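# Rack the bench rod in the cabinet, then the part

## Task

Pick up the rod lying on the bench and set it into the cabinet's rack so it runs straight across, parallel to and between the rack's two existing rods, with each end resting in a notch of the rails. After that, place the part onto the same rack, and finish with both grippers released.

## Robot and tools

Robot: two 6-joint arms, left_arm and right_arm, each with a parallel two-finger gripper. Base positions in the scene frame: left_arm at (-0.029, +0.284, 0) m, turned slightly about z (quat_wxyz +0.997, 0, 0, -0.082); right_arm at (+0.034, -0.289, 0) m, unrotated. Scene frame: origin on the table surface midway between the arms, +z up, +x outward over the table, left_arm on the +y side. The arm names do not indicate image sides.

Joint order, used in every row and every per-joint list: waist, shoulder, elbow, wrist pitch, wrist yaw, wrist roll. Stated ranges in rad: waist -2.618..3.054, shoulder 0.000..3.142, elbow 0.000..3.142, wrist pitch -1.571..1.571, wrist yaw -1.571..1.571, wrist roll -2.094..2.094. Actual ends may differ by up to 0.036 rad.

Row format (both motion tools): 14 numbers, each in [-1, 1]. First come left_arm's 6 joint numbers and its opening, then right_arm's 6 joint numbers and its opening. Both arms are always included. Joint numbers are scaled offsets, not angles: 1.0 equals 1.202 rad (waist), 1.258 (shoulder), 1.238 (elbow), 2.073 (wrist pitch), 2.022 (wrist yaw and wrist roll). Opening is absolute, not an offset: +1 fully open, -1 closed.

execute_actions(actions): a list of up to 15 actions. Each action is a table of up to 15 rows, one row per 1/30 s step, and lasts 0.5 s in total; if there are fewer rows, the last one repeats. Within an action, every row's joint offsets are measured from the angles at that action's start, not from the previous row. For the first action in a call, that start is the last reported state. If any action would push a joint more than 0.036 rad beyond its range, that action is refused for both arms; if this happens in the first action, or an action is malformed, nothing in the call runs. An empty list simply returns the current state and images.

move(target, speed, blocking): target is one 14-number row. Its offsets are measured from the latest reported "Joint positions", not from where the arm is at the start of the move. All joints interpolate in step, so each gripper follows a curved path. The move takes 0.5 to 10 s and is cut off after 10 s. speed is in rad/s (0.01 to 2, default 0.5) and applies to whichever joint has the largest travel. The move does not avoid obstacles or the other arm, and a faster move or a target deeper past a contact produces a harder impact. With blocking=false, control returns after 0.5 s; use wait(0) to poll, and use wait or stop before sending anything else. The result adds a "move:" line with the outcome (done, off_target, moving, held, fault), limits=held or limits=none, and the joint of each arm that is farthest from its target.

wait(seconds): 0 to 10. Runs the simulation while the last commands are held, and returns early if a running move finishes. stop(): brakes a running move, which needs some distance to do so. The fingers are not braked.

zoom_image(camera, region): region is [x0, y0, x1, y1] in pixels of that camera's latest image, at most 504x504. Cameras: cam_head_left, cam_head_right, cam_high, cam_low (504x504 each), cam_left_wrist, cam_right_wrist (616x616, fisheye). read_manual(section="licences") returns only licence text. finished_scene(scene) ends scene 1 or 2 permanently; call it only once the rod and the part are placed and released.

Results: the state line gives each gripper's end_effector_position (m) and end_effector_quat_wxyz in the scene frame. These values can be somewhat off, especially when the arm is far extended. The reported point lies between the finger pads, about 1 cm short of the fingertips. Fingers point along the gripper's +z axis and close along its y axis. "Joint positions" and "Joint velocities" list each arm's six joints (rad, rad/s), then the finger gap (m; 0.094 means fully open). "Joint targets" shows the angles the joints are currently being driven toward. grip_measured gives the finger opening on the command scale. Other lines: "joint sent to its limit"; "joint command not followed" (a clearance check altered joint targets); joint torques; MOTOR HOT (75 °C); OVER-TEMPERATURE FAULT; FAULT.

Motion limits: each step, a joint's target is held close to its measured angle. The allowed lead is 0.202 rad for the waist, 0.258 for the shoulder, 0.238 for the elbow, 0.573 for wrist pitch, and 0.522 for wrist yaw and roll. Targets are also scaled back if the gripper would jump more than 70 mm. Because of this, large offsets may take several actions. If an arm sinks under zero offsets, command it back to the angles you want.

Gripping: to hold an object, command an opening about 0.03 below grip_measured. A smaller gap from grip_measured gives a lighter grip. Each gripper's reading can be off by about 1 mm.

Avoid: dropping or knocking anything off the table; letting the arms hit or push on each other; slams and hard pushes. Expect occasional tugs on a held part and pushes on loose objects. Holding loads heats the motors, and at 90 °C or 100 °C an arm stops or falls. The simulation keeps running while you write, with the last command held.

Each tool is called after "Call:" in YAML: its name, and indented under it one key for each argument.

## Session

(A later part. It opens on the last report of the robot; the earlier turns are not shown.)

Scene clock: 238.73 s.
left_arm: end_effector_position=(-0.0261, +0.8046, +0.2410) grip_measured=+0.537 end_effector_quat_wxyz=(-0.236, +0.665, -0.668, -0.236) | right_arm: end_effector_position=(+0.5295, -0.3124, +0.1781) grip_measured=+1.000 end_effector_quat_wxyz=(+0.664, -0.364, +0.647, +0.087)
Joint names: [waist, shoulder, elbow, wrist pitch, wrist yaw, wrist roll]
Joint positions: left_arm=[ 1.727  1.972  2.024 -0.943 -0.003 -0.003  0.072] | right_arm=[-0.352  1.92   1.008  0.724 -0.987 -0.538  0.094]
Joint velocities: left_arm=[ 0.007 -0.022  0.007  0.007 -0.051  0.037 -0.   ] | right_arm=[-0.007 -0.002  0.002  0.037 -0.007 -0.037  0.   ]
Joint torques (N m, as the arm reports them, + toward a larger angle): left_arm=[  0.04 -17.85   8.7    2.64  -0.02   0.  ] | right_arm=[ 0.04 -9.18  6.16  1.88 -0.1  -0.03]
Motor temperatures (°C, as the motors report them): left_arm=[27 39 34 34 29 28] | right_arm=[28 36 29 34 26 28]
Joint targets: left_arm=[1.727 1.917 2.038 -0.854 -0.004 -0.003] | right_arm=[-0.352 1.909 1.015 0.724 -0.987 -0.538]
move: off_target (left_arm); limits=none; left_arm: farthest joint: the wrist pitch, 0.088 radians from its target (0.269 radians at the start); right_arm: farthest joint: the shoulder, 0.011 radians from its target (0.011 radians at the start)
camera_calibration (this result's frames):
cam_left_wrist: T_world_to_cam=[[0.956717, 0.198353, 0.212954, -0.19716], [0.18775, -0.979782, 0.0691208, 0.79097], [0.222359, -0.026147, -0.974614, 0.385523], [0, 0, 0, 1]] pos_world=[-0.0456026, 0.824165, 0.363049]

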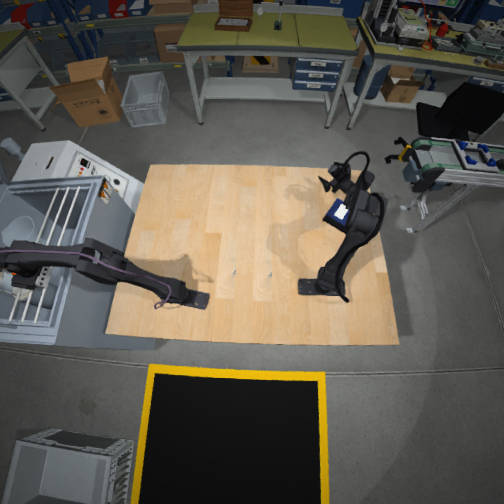

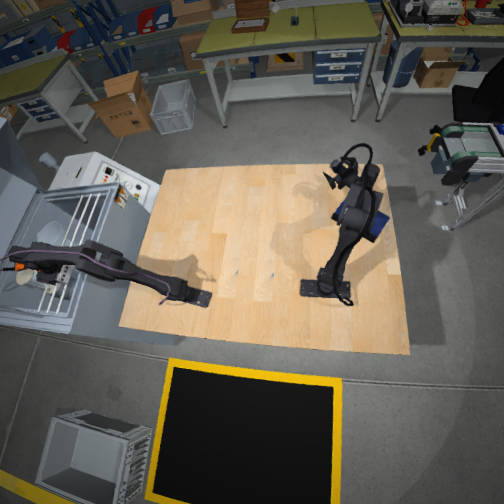

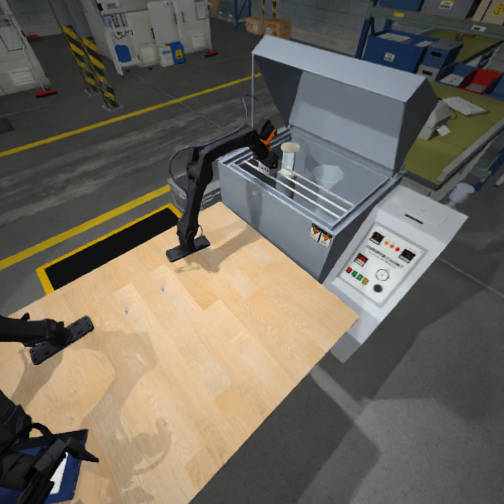

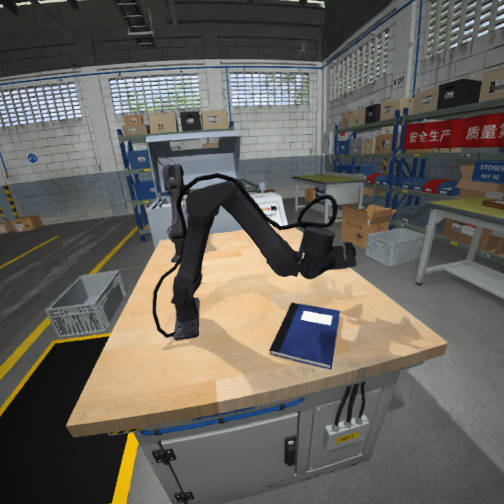

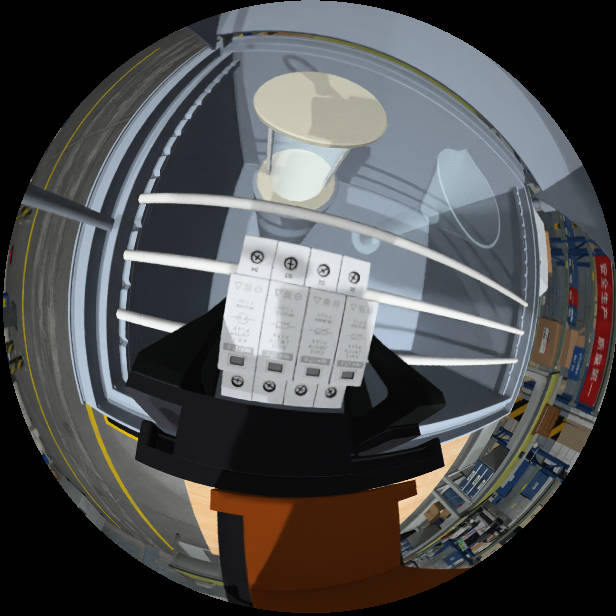

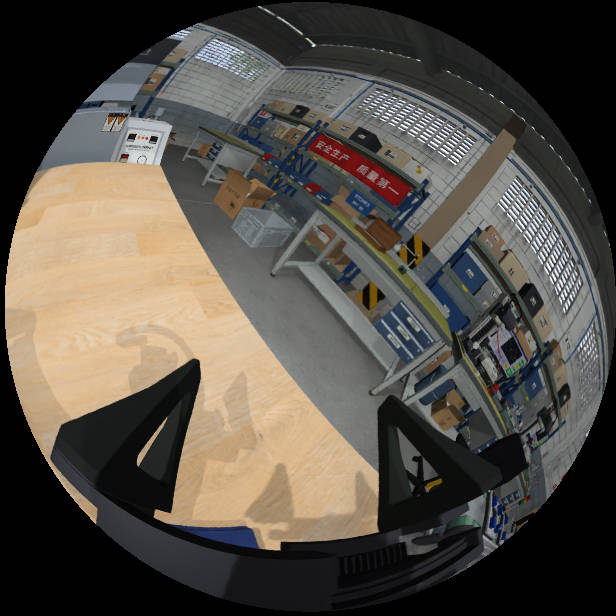

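Call:
execute_actions:
  actions:
    - [[0,-0.035,0.009,0.043,0,0,0.49,0,-0.009,0.006,0,0,0,1],[0,-0.035,0.006,0.044,0,0,0.49,0,-0.009,0.006,0,0,0,1],[0,-0.035,0.003,0.046,0,0,0.49,0,-0.009,0.006,0,0,0,1],[0,-0.035,0,0.047,0,0,0.49,0,-0.009,0.006,0,0,0,1],[0,-0.035,-0.003,0.048,0,0,0.49,0,-0.009,0.006,0,0,0,1],[0,-0.035,-0.006,0.050,0,0,0.49,0,-0.009,0.006,0,0,0,1],[0,-0.035,-0.009,0.051,0,0,0.49,0,-0.009,0.006,0,0,0,1],[0,-0.035,-0.012,0.052,0,0,0.49,0,-0.009,0.006,0,0,0,1],[0,-0.035,-0.015,0.054,0,0,0.49,0,-0.009,0.006,0,0,0,1],[0,-0.035,-0.018,0.055,0,0,0.49,0,-0.009,0.006,0,0,0,1],[0,-0.035,-0.021,0.057,0,0,0.49,0,-0.009,0.006,0,0,0,1]]

Call:
wait:
  seconds: 0.4

Call:
zoom_image:
  camera: "cam_high"
  region: [235, 130, 315, 200]

Scene clock: 245.70 s.
left_arm: end_effector_position=(-0.0260, +0.8096, +0.2360) grip_measured=+0.537 end_effector_quat_wxyz=(-0.241, +0.663, -0.666, -0.241) | right_arm: end_effector_position=(+0.5295, -0.3124, +0.1781) grip_measured=+1.000 end_effector_quat_wxyz=(+0.664, -0.364, +0.647, +0.087)
Joint names: [waist, shoulder, elbow, wrist pitch, wrist yaw, wrist roll]
Joint positions: left_arm=[ 1.727  1.972  1.994 -0.897 -0.003 -0.003  0.072] | right_arm=[-0.352  1.92   1.008  0.724 -0.987 -0.538  0.094]
Joint velocities: left_arm=[ 0.007 -0.012 -0.007  0.022 -0.037 -0.037 -0.001] | right_arm=[-0.032 -0.027 -0.007 -0.037 -0.007 -0.022  0.   ]
Joint torques (N m, as the arm reports them, + toward a larger angle): left_arm=[  0.05 -16.73   8.02   2.4   -0.02  -0.01] | right_arm=[ 0.06 -9.22  6.13  1.88 -0.1  -0.03]
Motor temperatures (°C, as the motors report them): left_arm=[27 41 33 35 29 28] | right_arm=[28 36 29 34 26 28]
Joint targets: left_arm=[1.727 1.928 1.998 -0.825 -0.003 -0.003] | right_arm=[-0.352 1.909 1.015 0.724 -0.987 -0.538]
camera_calibration (this result's frames):
cam_left_wrist: T_world_to_cam=[[0.956674, 0.194846, 0.216357, -0.195164], [0.187486, -0.980768, 0.0542445, 0.800531], [0.222765, -0.0113304, -0.974806, 0.368818], [0, 0, 0, 1]] pos_world=[-0.0455398, 0.827341, 0.358326]

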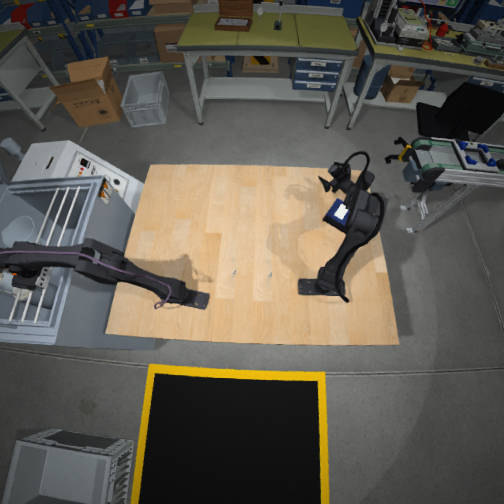

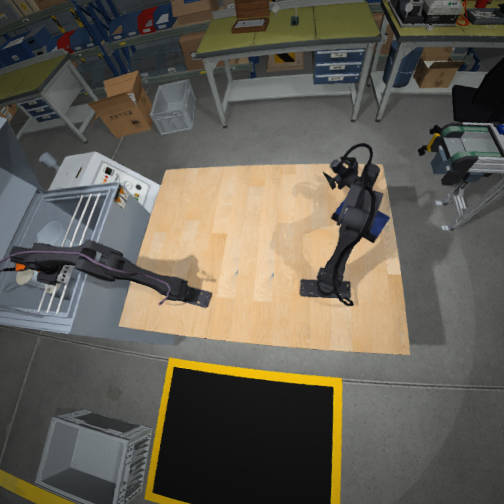

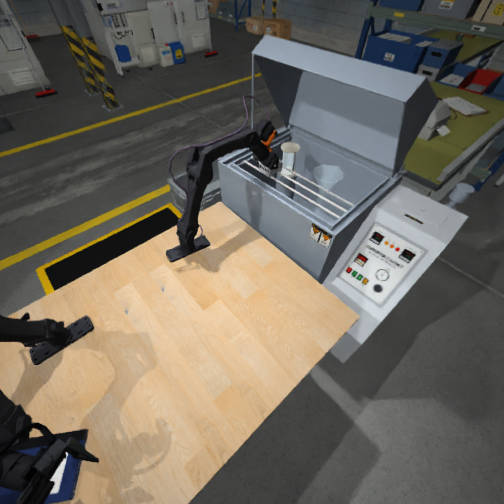

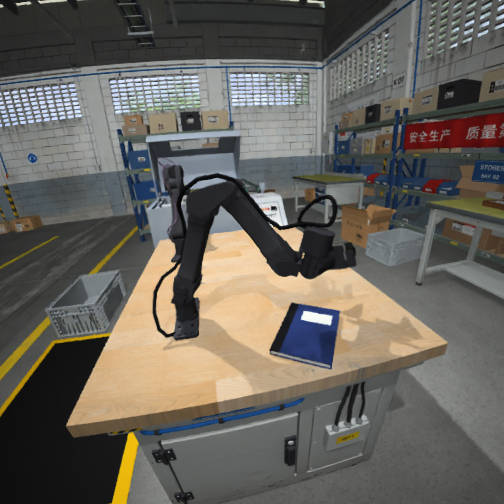

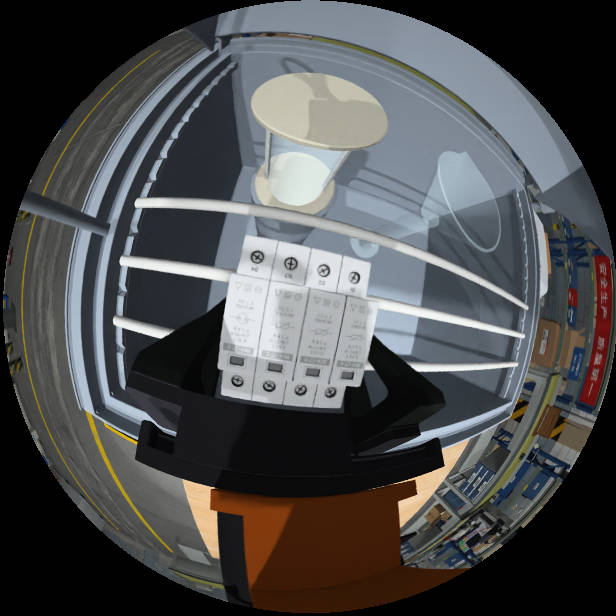

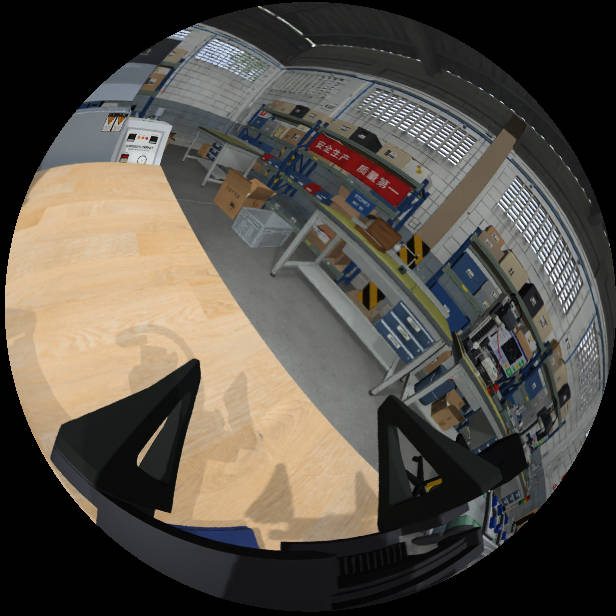

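Scene clock: 246.10 s.
left_arm: end_effector_position=(-0.0260, +0.8101, +0.2360) grip_measured=+0.537 end_effector_quat_wxyz=(-0.242, +0.663, -0.666, -0.241) | right_arm: end_effector_position=(+0.5295, -0.3124, +0.1781) grip_measured=+1.000 end_effector_quat_wxyz=(+0.664, -0.364, +0.647, +0.087)
Joint names: [waist, shoulder, elbow, wrist pitch, wrist yaw, wrist roll]
Joint positions: left_arm=[ 1.727  1.972  1.993 -0.893 -0.003 -0.003  0.072] | right_arm=[-0.352  1.92   1.008  0.724 -0.987 -0.538  0.094]
Joint velocities: left_arm=[-0.002 -0.002 -0.007 -0.081 -0.007 -0.022  0.   ] | right_arm=[ 0.002  0.002 -0.012 -0.037  0.051  0.007  0.   ]
Joint torques (N m, as the arm reports them, + toward a larger angle): left_arm=[  0.06 -16.73   8.06   2.43  -0.02   0.  ] | right_arm=[ 0.03 -9.22  6.17  1.89 -0.1  -0.03]
Motor temperatures (°C, as the motors report them): left_arm=[27 41 33 35 29 28] | right_arm=[28 36 29 34 26 28]
Joint targets: left_arm=[1.727 1.928 1.998 -0.824 -0.003 -0.003] | right_arm=[-0.352 1.909 1.015 0.724 -0.987 -0.538]
wait: 0.40 s; at rest by 0.23 s
camera_calibration (this result's frames):
cam_left_wrist: T_world_to_cam=[[0.95667, 0.194351, 0.21682, -0.194994], [0.187485, -0.98089, 0.0520031, 0.801654], [0.222783, -0.00909926, -0.974825, 0.367104], [0, 0, 0, 1]] pos_world=[-0.0455379, 0.827572, 0.358452]

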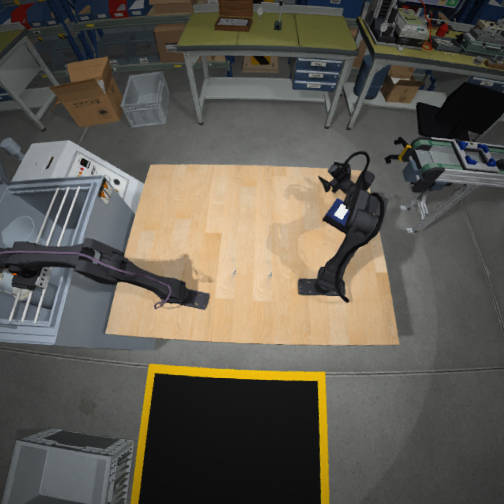

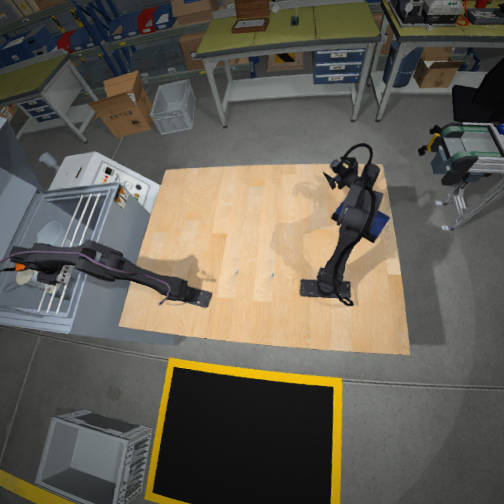

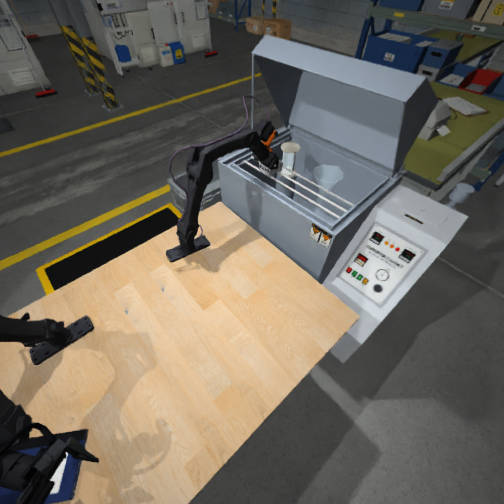

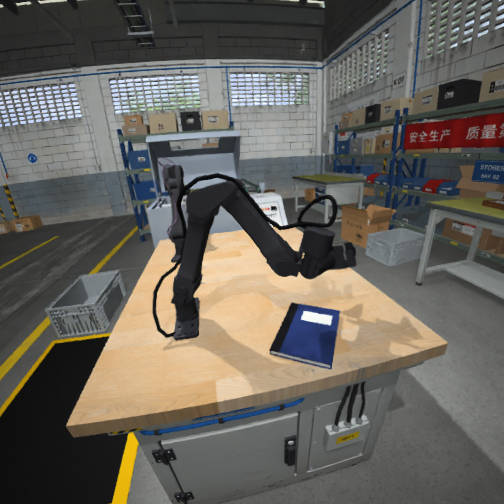

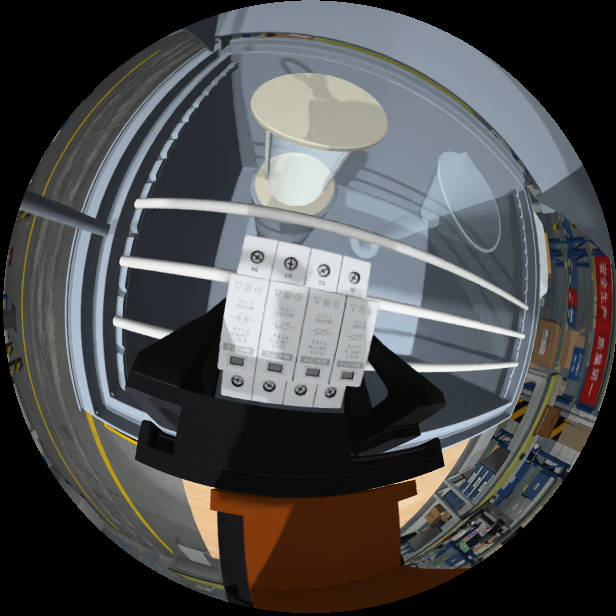

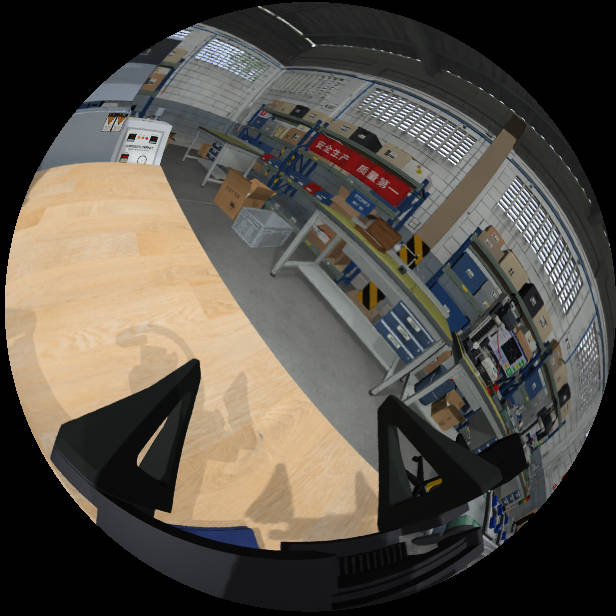

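Region (235, 130, 315, 200) of cam_high's 504x504 image, scaled by 6.300, with more detail than that image has; it fills the top 441 rows of this view, and the rest is white.

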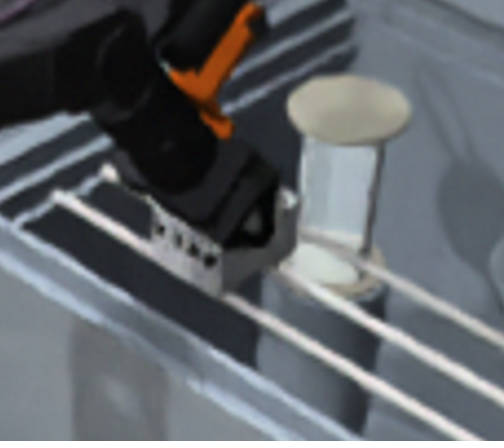

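Call:
execute_actions:
  actions:
    - [[0,-0.04,0.012,0.036,0,0,0.49,0,-0.009,0.006,0,0,0,1],[0,-0.044,0.012,0.036,0,0,0.49,0,-0.009,0.006,0,0,0,1],[0,-0.048,0.012,0.036,0,0,0.49,0,-0.009,0.006,0,0,0,1],[0,-0.052,0.012,0.036,0,0,0.49,0,-0.009,0.006,0,0,0,1],[0,-0.056,0.012,0.036,0,0,0.49,0,-0.009,0.006,0,0,0,1],[0,-0.06,0.012,0.036,0,0,0.49,0,-0.009,0.006,0,0,0,1],[0,-0.064,0.012,0.036,0,0,0.49,0,-0.009,0.006,0,0,0,1],[0,-0.067,0.012,0.036,0,0,0.49,0,-0.009,0.006,0,0,0,1]]
    - [[0,-0.034,0.009,0.036,0,0,0.49,0,-0.009,0.006,0,0,0,1],[0,-0.034,0.006,0.036,0,0,0.49,0,-0.009,0.006,0,0,0,1],[0,-0.034,0.003,0.036,0,0,0.49,0,-0.009,0.006,0,0,0,1],[0,-0.034,0,0.036,0,0,0.49,0,-0.009,0.006,0,0,0,1],[0,-0.034,-0.003,0.036,0,0,0.49,0,-0.009,0.006,0,0,0,1],[0,-0.034,-0.006,0.036,0,0,0.49,0,-0.009,0.006,0,0,0,1],[0,-0.034,-0.009,0.036,0,0,0.49,0,-0.009,0.006,0,0,0,1],[0,-0.034,-0.012,0.036,0,0,0.49,0,-0.009,0.006,0,0,0,1],[0,-0.034,-0.015,0.036,0,0,0.49,0,-0.009,0.006,0,0,0,1],[0,-0.034,-0.018,0.036,0,0,0.49,0,-0.009,0.006,0,0,0,1],[0,-0.034,-0.021,0.036,0,0,0.49,0,-0.009,0.006,0,0,0,1],[0,-0.034,-0.024,0.036,0,0,0.49,0,-0.009,0.006,0,0,0,1]]

Call:
wait:
  seconds: 0.4

Call:
zoom_image:
  camera: "cam_high"
  region: [235, 130, 315, 200]

Scene clock: 259.53 s.
left_arm: end_effector_position=(-0.0261, +0.8000, +0.2368) grip_measured=+0.537 end_effector_quat_wxyz=(-0.240, +0.664, -0.667, -0.239) | right_arm: end_effector_position=(+0.5295, -0.3124, +0.1781) grip_measured=+1.000 end_effector_quat_wxyz=(+0.664, -0.364, +0.647, +0.087)
Joint names: [waist, shoulder, elbow, wrist pitch, wrist yaw, wrist roll]
Joint positions: left_arm=[ 1.727  1.934  1.946 -0.892 -0.003 -0.003  0.072] | right_arm=[-0.352  1.92   1.008  0.724 -0.987 -0.538  0.094]
Joint velocities: left_arm=[ 0.007 -0.022  0.012  0.007 -0.007  0.066 -0.001] | right_arm=[-0.007 -0.007  0.012 -0.007 -0.022  0.007  0.   ]
Joint torques (N m, as the arm reports them, + toward a larger angle): left_arm=[  0.12 -16.3    9.03   2.46  -0.01   0.  ] | right_arm=[ 0.04 -9.24  6.16  1.88 -0.1  -0.03]
Motor temperatures (°C, as the motors report them): left_arm=[27 43 33 36 29 28] | right_arm=[28 36 29 34 26 28]
Joint targets: left_arm=[1.727 1.892 1.963 -0.818 -0.003 -0.003] | right_arm=[-0.352 1.909 1.015 0.724 -0.987 -0.538]
camera_calibration (this result's frames):
cam_left_wrist: T_world_to_cam=[[0.956682, 0.195835, 0.215426, -0.193954], [0.187488, -0.98051, 0.0587263, 0.789789], [0.222728, -0.0157925, -0.974753, 0.373062], [0, 0, 0, 1]] pos_world=[-0.0456151, 0.81827, 0.359045]

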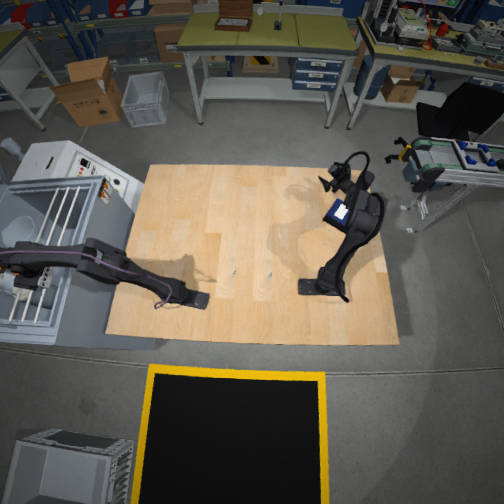

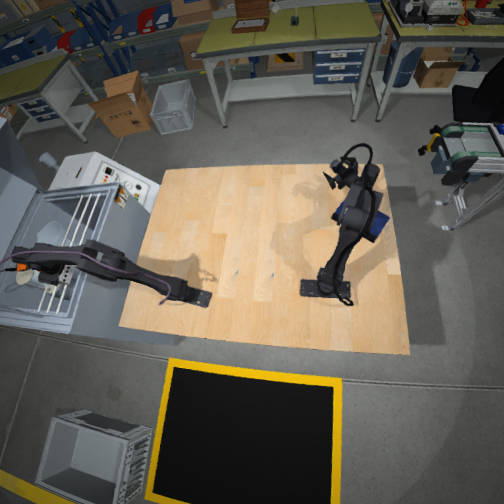

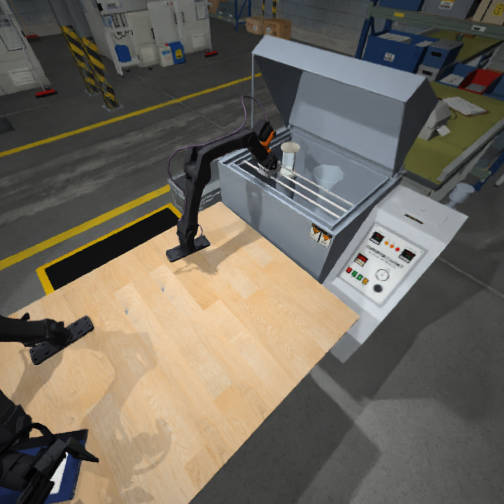

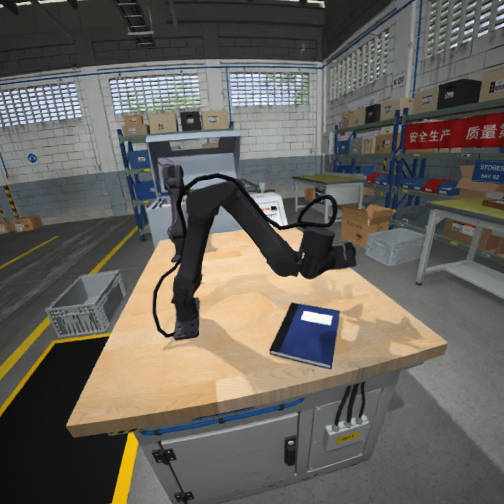

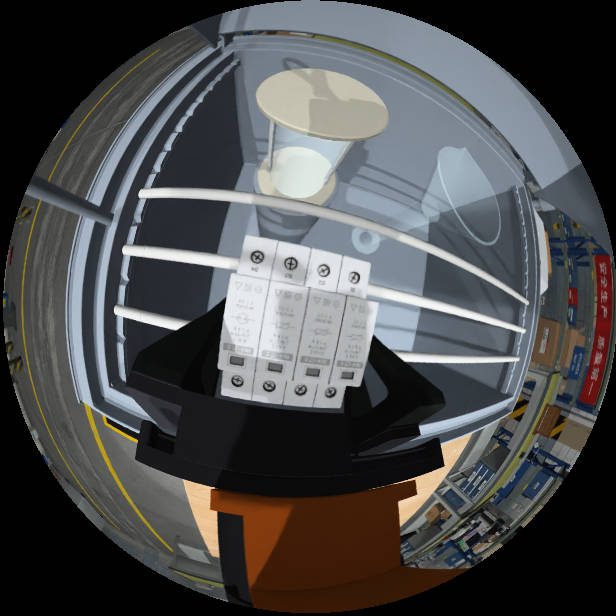

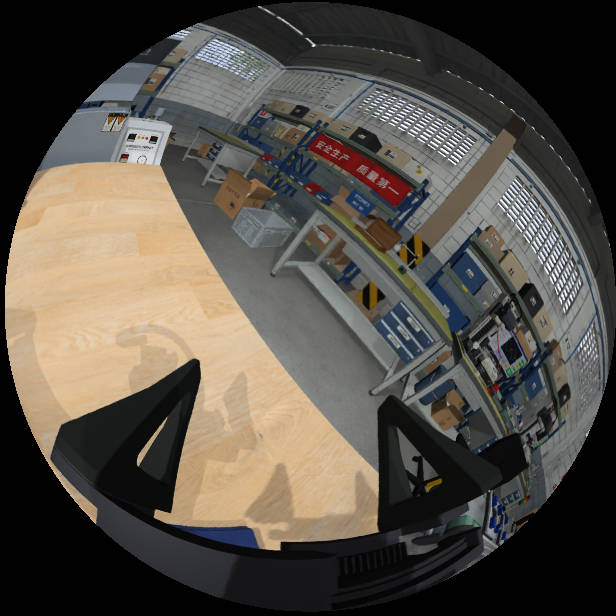

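Scene clock: 259.93 s.
left_arm: end_effector_position=(-0.0261, +0.8000, +0.2368) grip_measured=+0.537 end_effector_quat_wxyz=(-0.240, +0.664, -0.667, -0.239) | right_arm: end_effector_position=(+0.5295, -0.3124, +0.1781) grip_measured=+1.000 end_effector_quat_wxyz=(+0.664, -0.364, +0.647, +0.087)
Joint names: [waist, shoulder, elbow, wrist pitch, wrist yaw, wrist roll]
Joint positions: left_arm=[ 1.727  1.934  1.946 -0.892 -0.003 -0.003  0.072] | right_arm=[-0.352  1.92   1.008  0.724 -0.987 -0.538  0.094]
Joint velocities: left_arm=[-0.012 -0.002  0.002 -0.037 -0.051  0.081  0.   ] | right_arm=[-0.007  0.002 -0.012 -0.051 -0.007 -0.037  0.   ]
Joint torques (N m, as the arm reports them, + toward a larger angle): left_arm=[  0.05 -16.23   8.96   2.48  -0.01   0.  ] | right_arm=[ 0.06 -9.22  6.17  1.89 -0.11 -0.03]
Motor temperatures (°C, as the motors report them): left_arm=[27 43 33 36 29 28] | right_arm=[28 36 29 34 26 28]
Joint targets: left_arm=[1.727 1.892 1.963 -0.818 -0.003 -0.003] | right_arm=[-0.352 1.909 1.015 0.724 -0.987 -0.538]
wait: 0.40 s; at rest by 0.17 s
camera_calibration (this result's frames):
cam_left_wrist: T_world_to_cam=[[0.956682, 0.195835, 0.215426, -0.193954], [0.187488, -0.98051, 0.0587263, 0.789789], [0.222728, -0.0157925, -0.974753, 0.373062], [0, 0, 0, 1]] pos_world=[-0.0456151, 0.81827, 0.359045]

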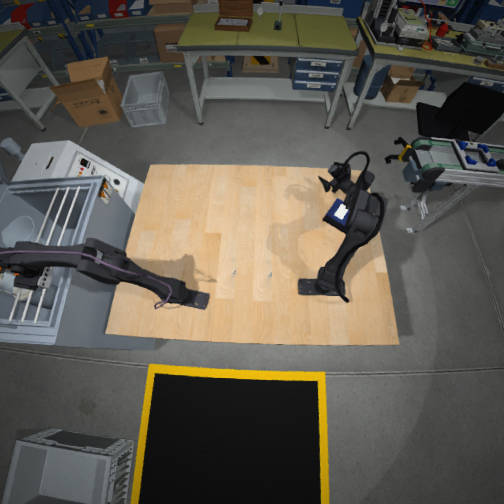

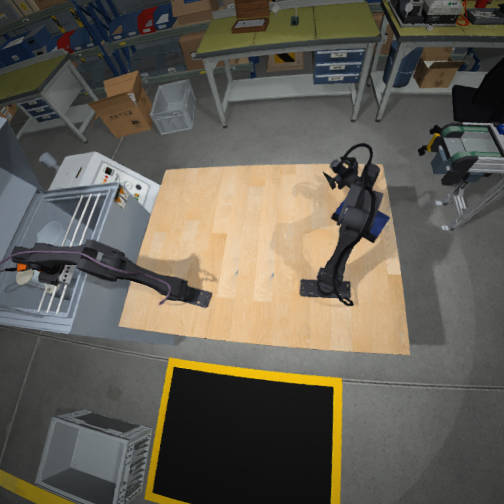

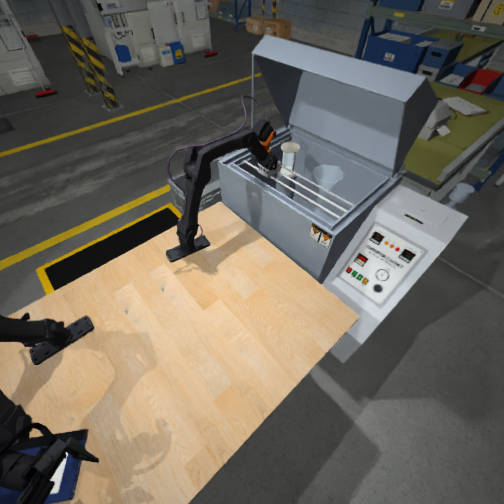

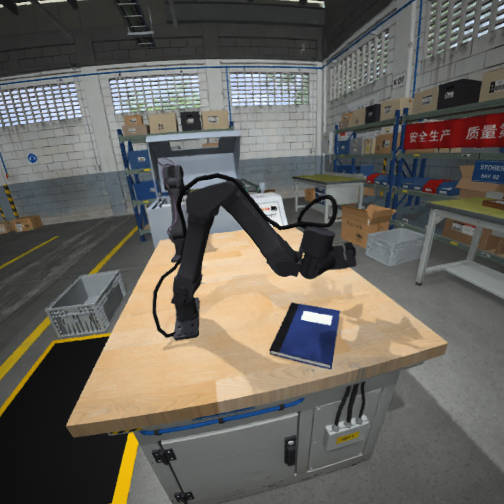

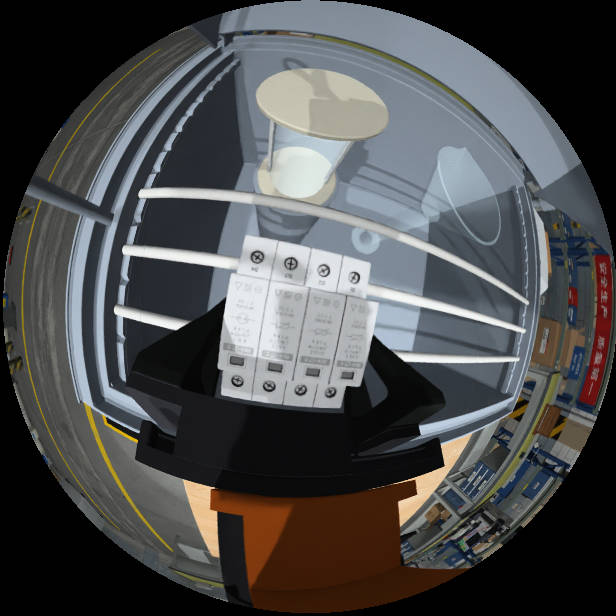

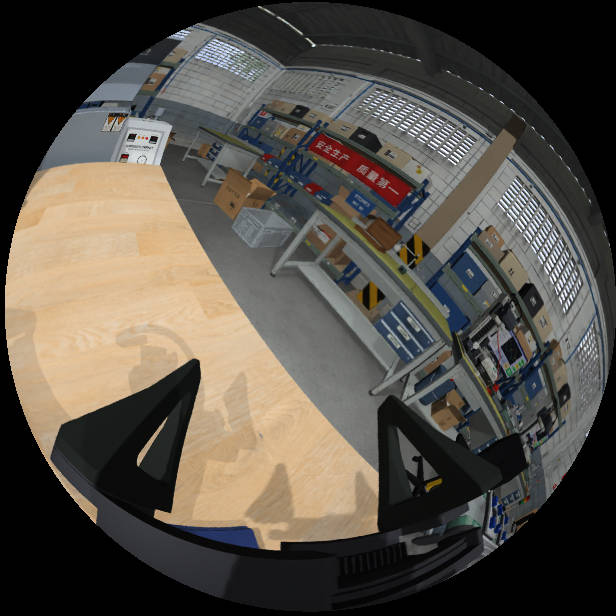

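Region (235, 130, 315, 200) of cam_high's 504x504 image, scaled by 6.300, with more detail than that image has; it fills the top 441 rows of this view, and the rest is white.

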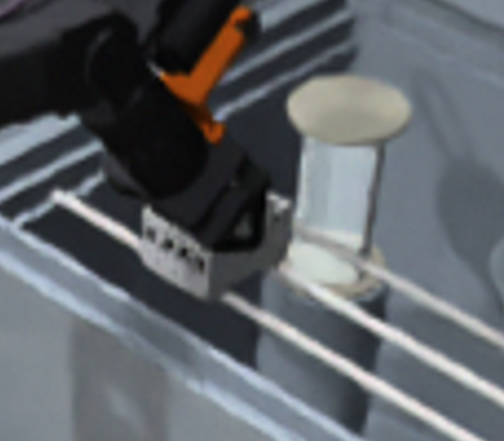

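Call:
execute_actions:
  actions: []

Scene clock: 273.37 s.
left_arm: end_effector_position=(-0.0261, +0.8000, +0.2368) grip_measured=+0.537 end_effector_quat_wxyz=(-0.240, +0.664, -0.667, -0.239) | right_arm: end_effector_position=(+0.5295, -0.3124, +0.1781) grip_measured=+1.000 end_effector_quat_wxyz=(+0.664, -0.364, +0.647, +0.087)
Joint names: [waist, shoulder, elbow, wrist pitch, wrist yaw, wrist roll]
Joint positions: left_arm=[ 1.727  1.934  1.946 -0.892 -0.003 -0.003  0.072] | right_arm=[-0.352  1.92   1.008  0.724 -0.987 -0.538  0.094]
Joint velocities: left_arm=[-0.007  0.007  0.002  0.007 -0.022  0.066 -0.   ] | right_arm=[ 0.002  0.002  0.007  0.022 -0.066  0.022  0.   ]
Joint torques (N m, as the arm reports them, + toward a larger angle): left_arm=[  0.07 -16.24   8.97   2.48  -0.01   0.  ] | right_arm=[ 0.07 -9.22  6.16  1.88 -0.1  -0.03]
Motor temperatures (°C, as the motors report them): left_arm=[27 43 33 37 29 28] | right_arm=[28 37 29 34 26 28]
Joint targets: left_arm=[1.727 1.892 1.963 -0.818 -0.003 -0.003] | right_arm=[-0.352 1.909 1.015 0.724 -0.987 -0.538]
camera_calibration (this result's frames):
cam_left_wrist: T_world_to_cam=[[0.956682, 0.195835, 0.215426, -0.193954], [0.187488, -0.98051, 0.0587263, 0.789789], [0.222728, -0.0157925, -0.974753, 0.373062], [0, 0, 0, 1]] pos_world=[-0.0456151, 0.81827, 0.359045]

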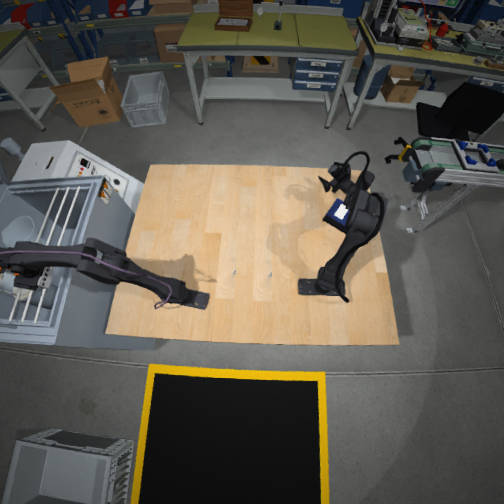

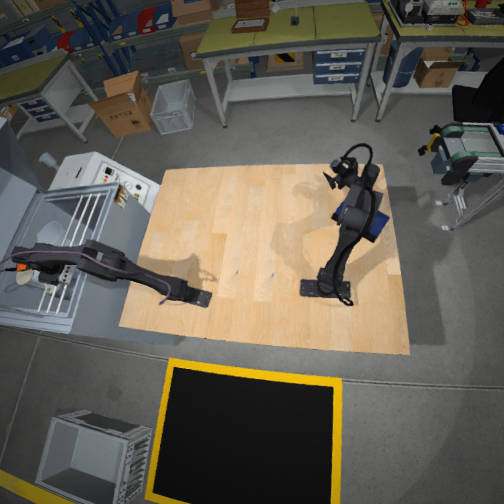

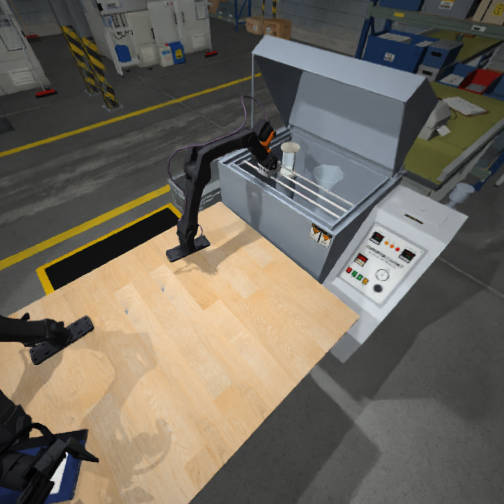

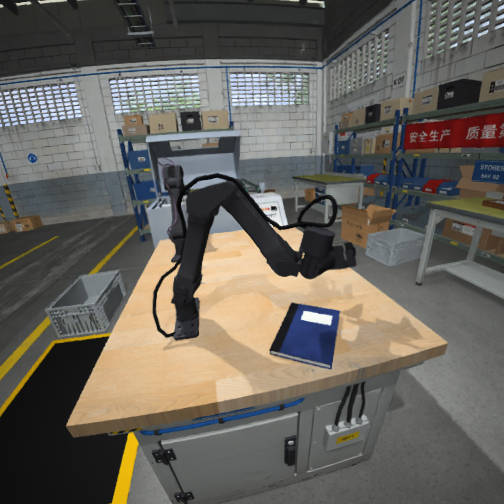

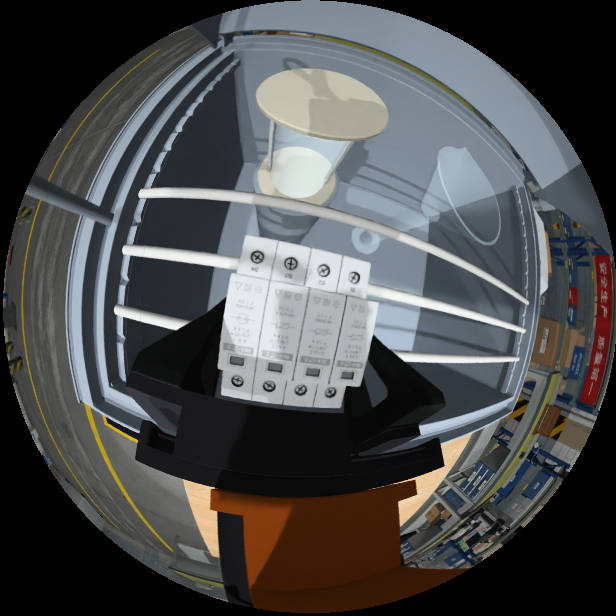

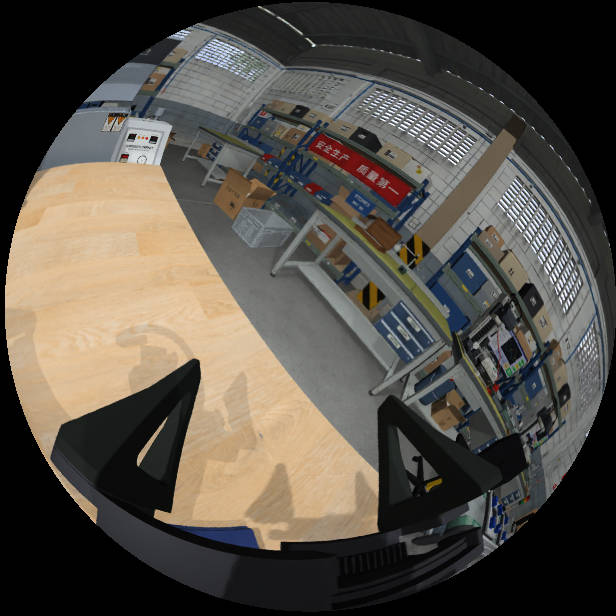

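Call:
execute_actions:
  actions:
    - [[0,-0.028,0.013,0.032,0,0,0.49,0,-0.009,0.006,0,0,0,1],[0,-0.024,0.012,0.028,0,0,0.49,0,-0.009,0.006,0,0,0,1],[0,-0.02,0.011,0.025,0,0,0.49,0,-0.009,0.006,0,0,0,1],[0,-0.016,0.011,0.022,0,0,0.49,0,-0.009,0.006,0,0,0,1],[0,-0.013,0.01,0.018,0,0,0.49,0,-0.009,0.006,0,0,0,1]]
    - [[0,-0.012,0.008,0.01,0,0,0.55,0,-0.009,0.006,0,0,0,1],[0,-0.012,0.008,0.008,0,0,0.6,0,-0.009,0.006,0,0,0,1],[0,-0.012,0.008,0.008,0,0,0.7,0,-0.009,0.006,0,0,0,1],[0,-0.012,0.008,0.008,0,0,0.85,0,-0.009,0.006,0,0,0,1],[0,-0.012,0.008,0.008,0,0,1,0,-0.009,0.006,0,0,0,1]]

Scene clock: 280.83 s.
left_arm: end_effector_position=(-0.0261, +0.7999, +0.2360) grip_measured=+1.000 end_effector_quat_wxyz=(-0.239, +0.664, -0.667, -0.238) | right_arm: end_effector_position=(+0.5295, -0.3124, +0.1781) grip_measured=+1.000 end_effector_quat_wxyz=(+0.664, -0.364, +0.647, +0.087)
Joint names: [waist, shoulder, elbow, wrist pitch, wrist yaw, wrist roll]
Joint positions: left_arm=[ 1.727  1.935  1.946 -0.893 -0.003 -0.003  0.094] | right_arm=[-0.352  1.92   1.008  0.724 -0.987 -0.538  0.094]
Joint velocities: left_arm=[ 0.007  0.002  0.012  0.007  0.022 -0.022  0.   ] | right_arm=[-0.022  0.017 -0.022 -0.037 -0.051  0.007  0.   ]
Joint torques (N m, as the arm reports them, + toward a larger angle): left_arm=[  0.05 -13.42   8.38   1.8   -0.01   0.  ] | right_arm=[ 0.05 -9.24  6.17  1.89 -0.11 -0.02]
Motor temperatures (°C, as the motors report them): left_arm=[27 43 33 38 29 28] | right_arm=[28 37 29 34 26 28]
Joint targets: left_arm=[1.727 1.920 1.956 -0.877 -0.003 -0.003] | right_arm=[-0.352 1.909 1.015 0.724 -0.987 -0.538]
camera_calibration (this result's frames):
cam_left_wrist: T_world_to_cam=[[0.956686, 0.196327, 0.214959, -0.194059], [0.187489, -0.980373, 0.0609667, 0.789111], [0.222709, -0.0180235, -0.974718, 0.374107], [0, 0, 0, 1]] pos_world=[-0.0456135, 0.818465, 0.358254]

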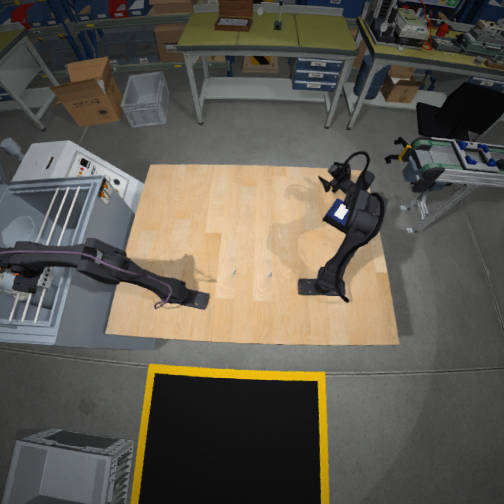

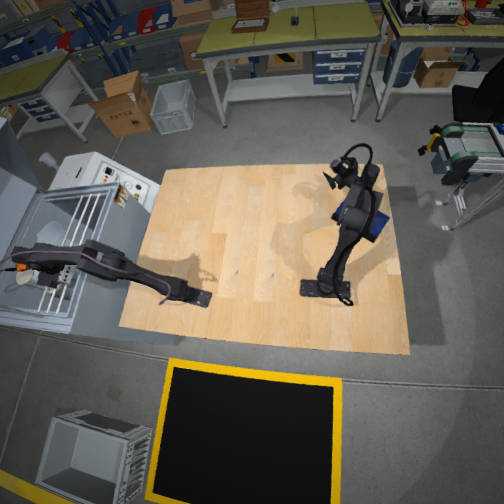

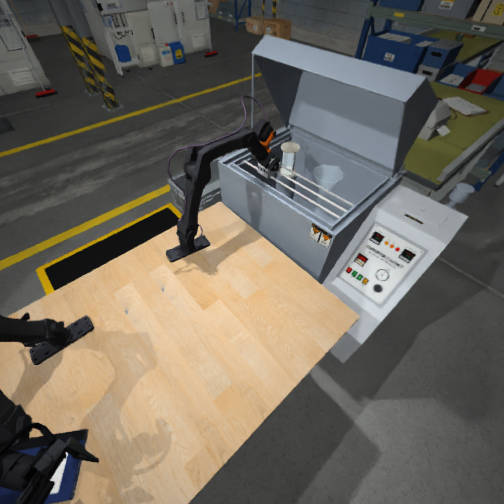

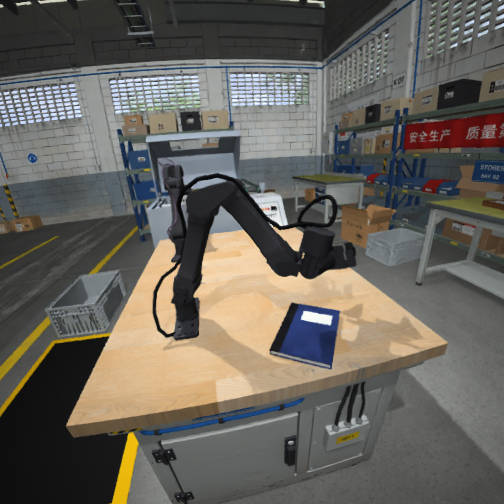

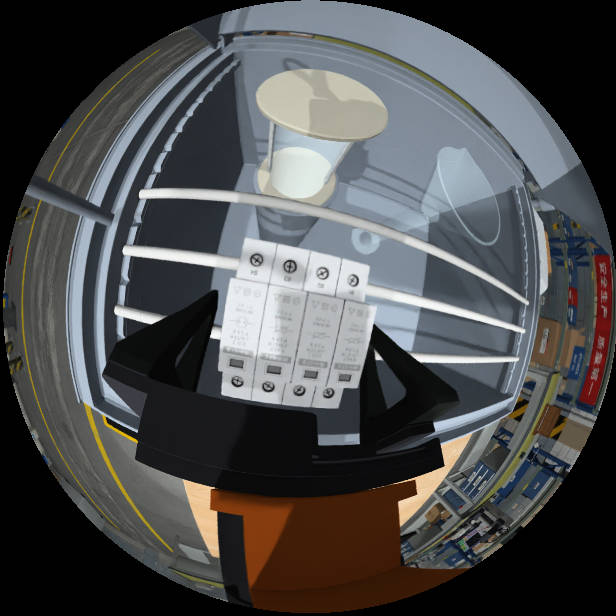

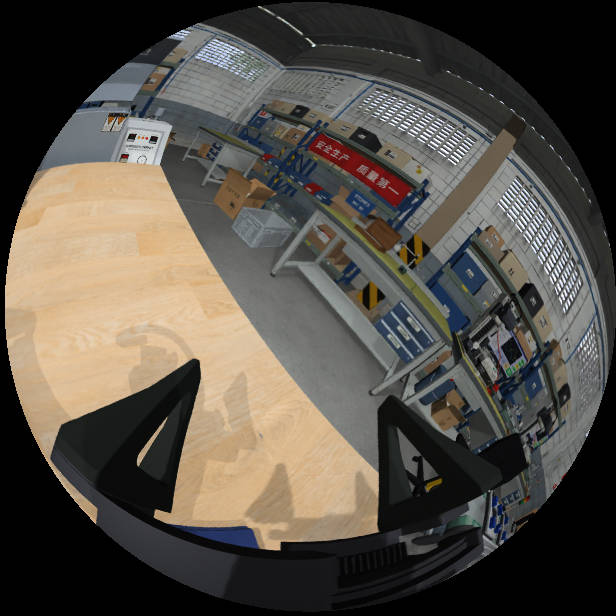

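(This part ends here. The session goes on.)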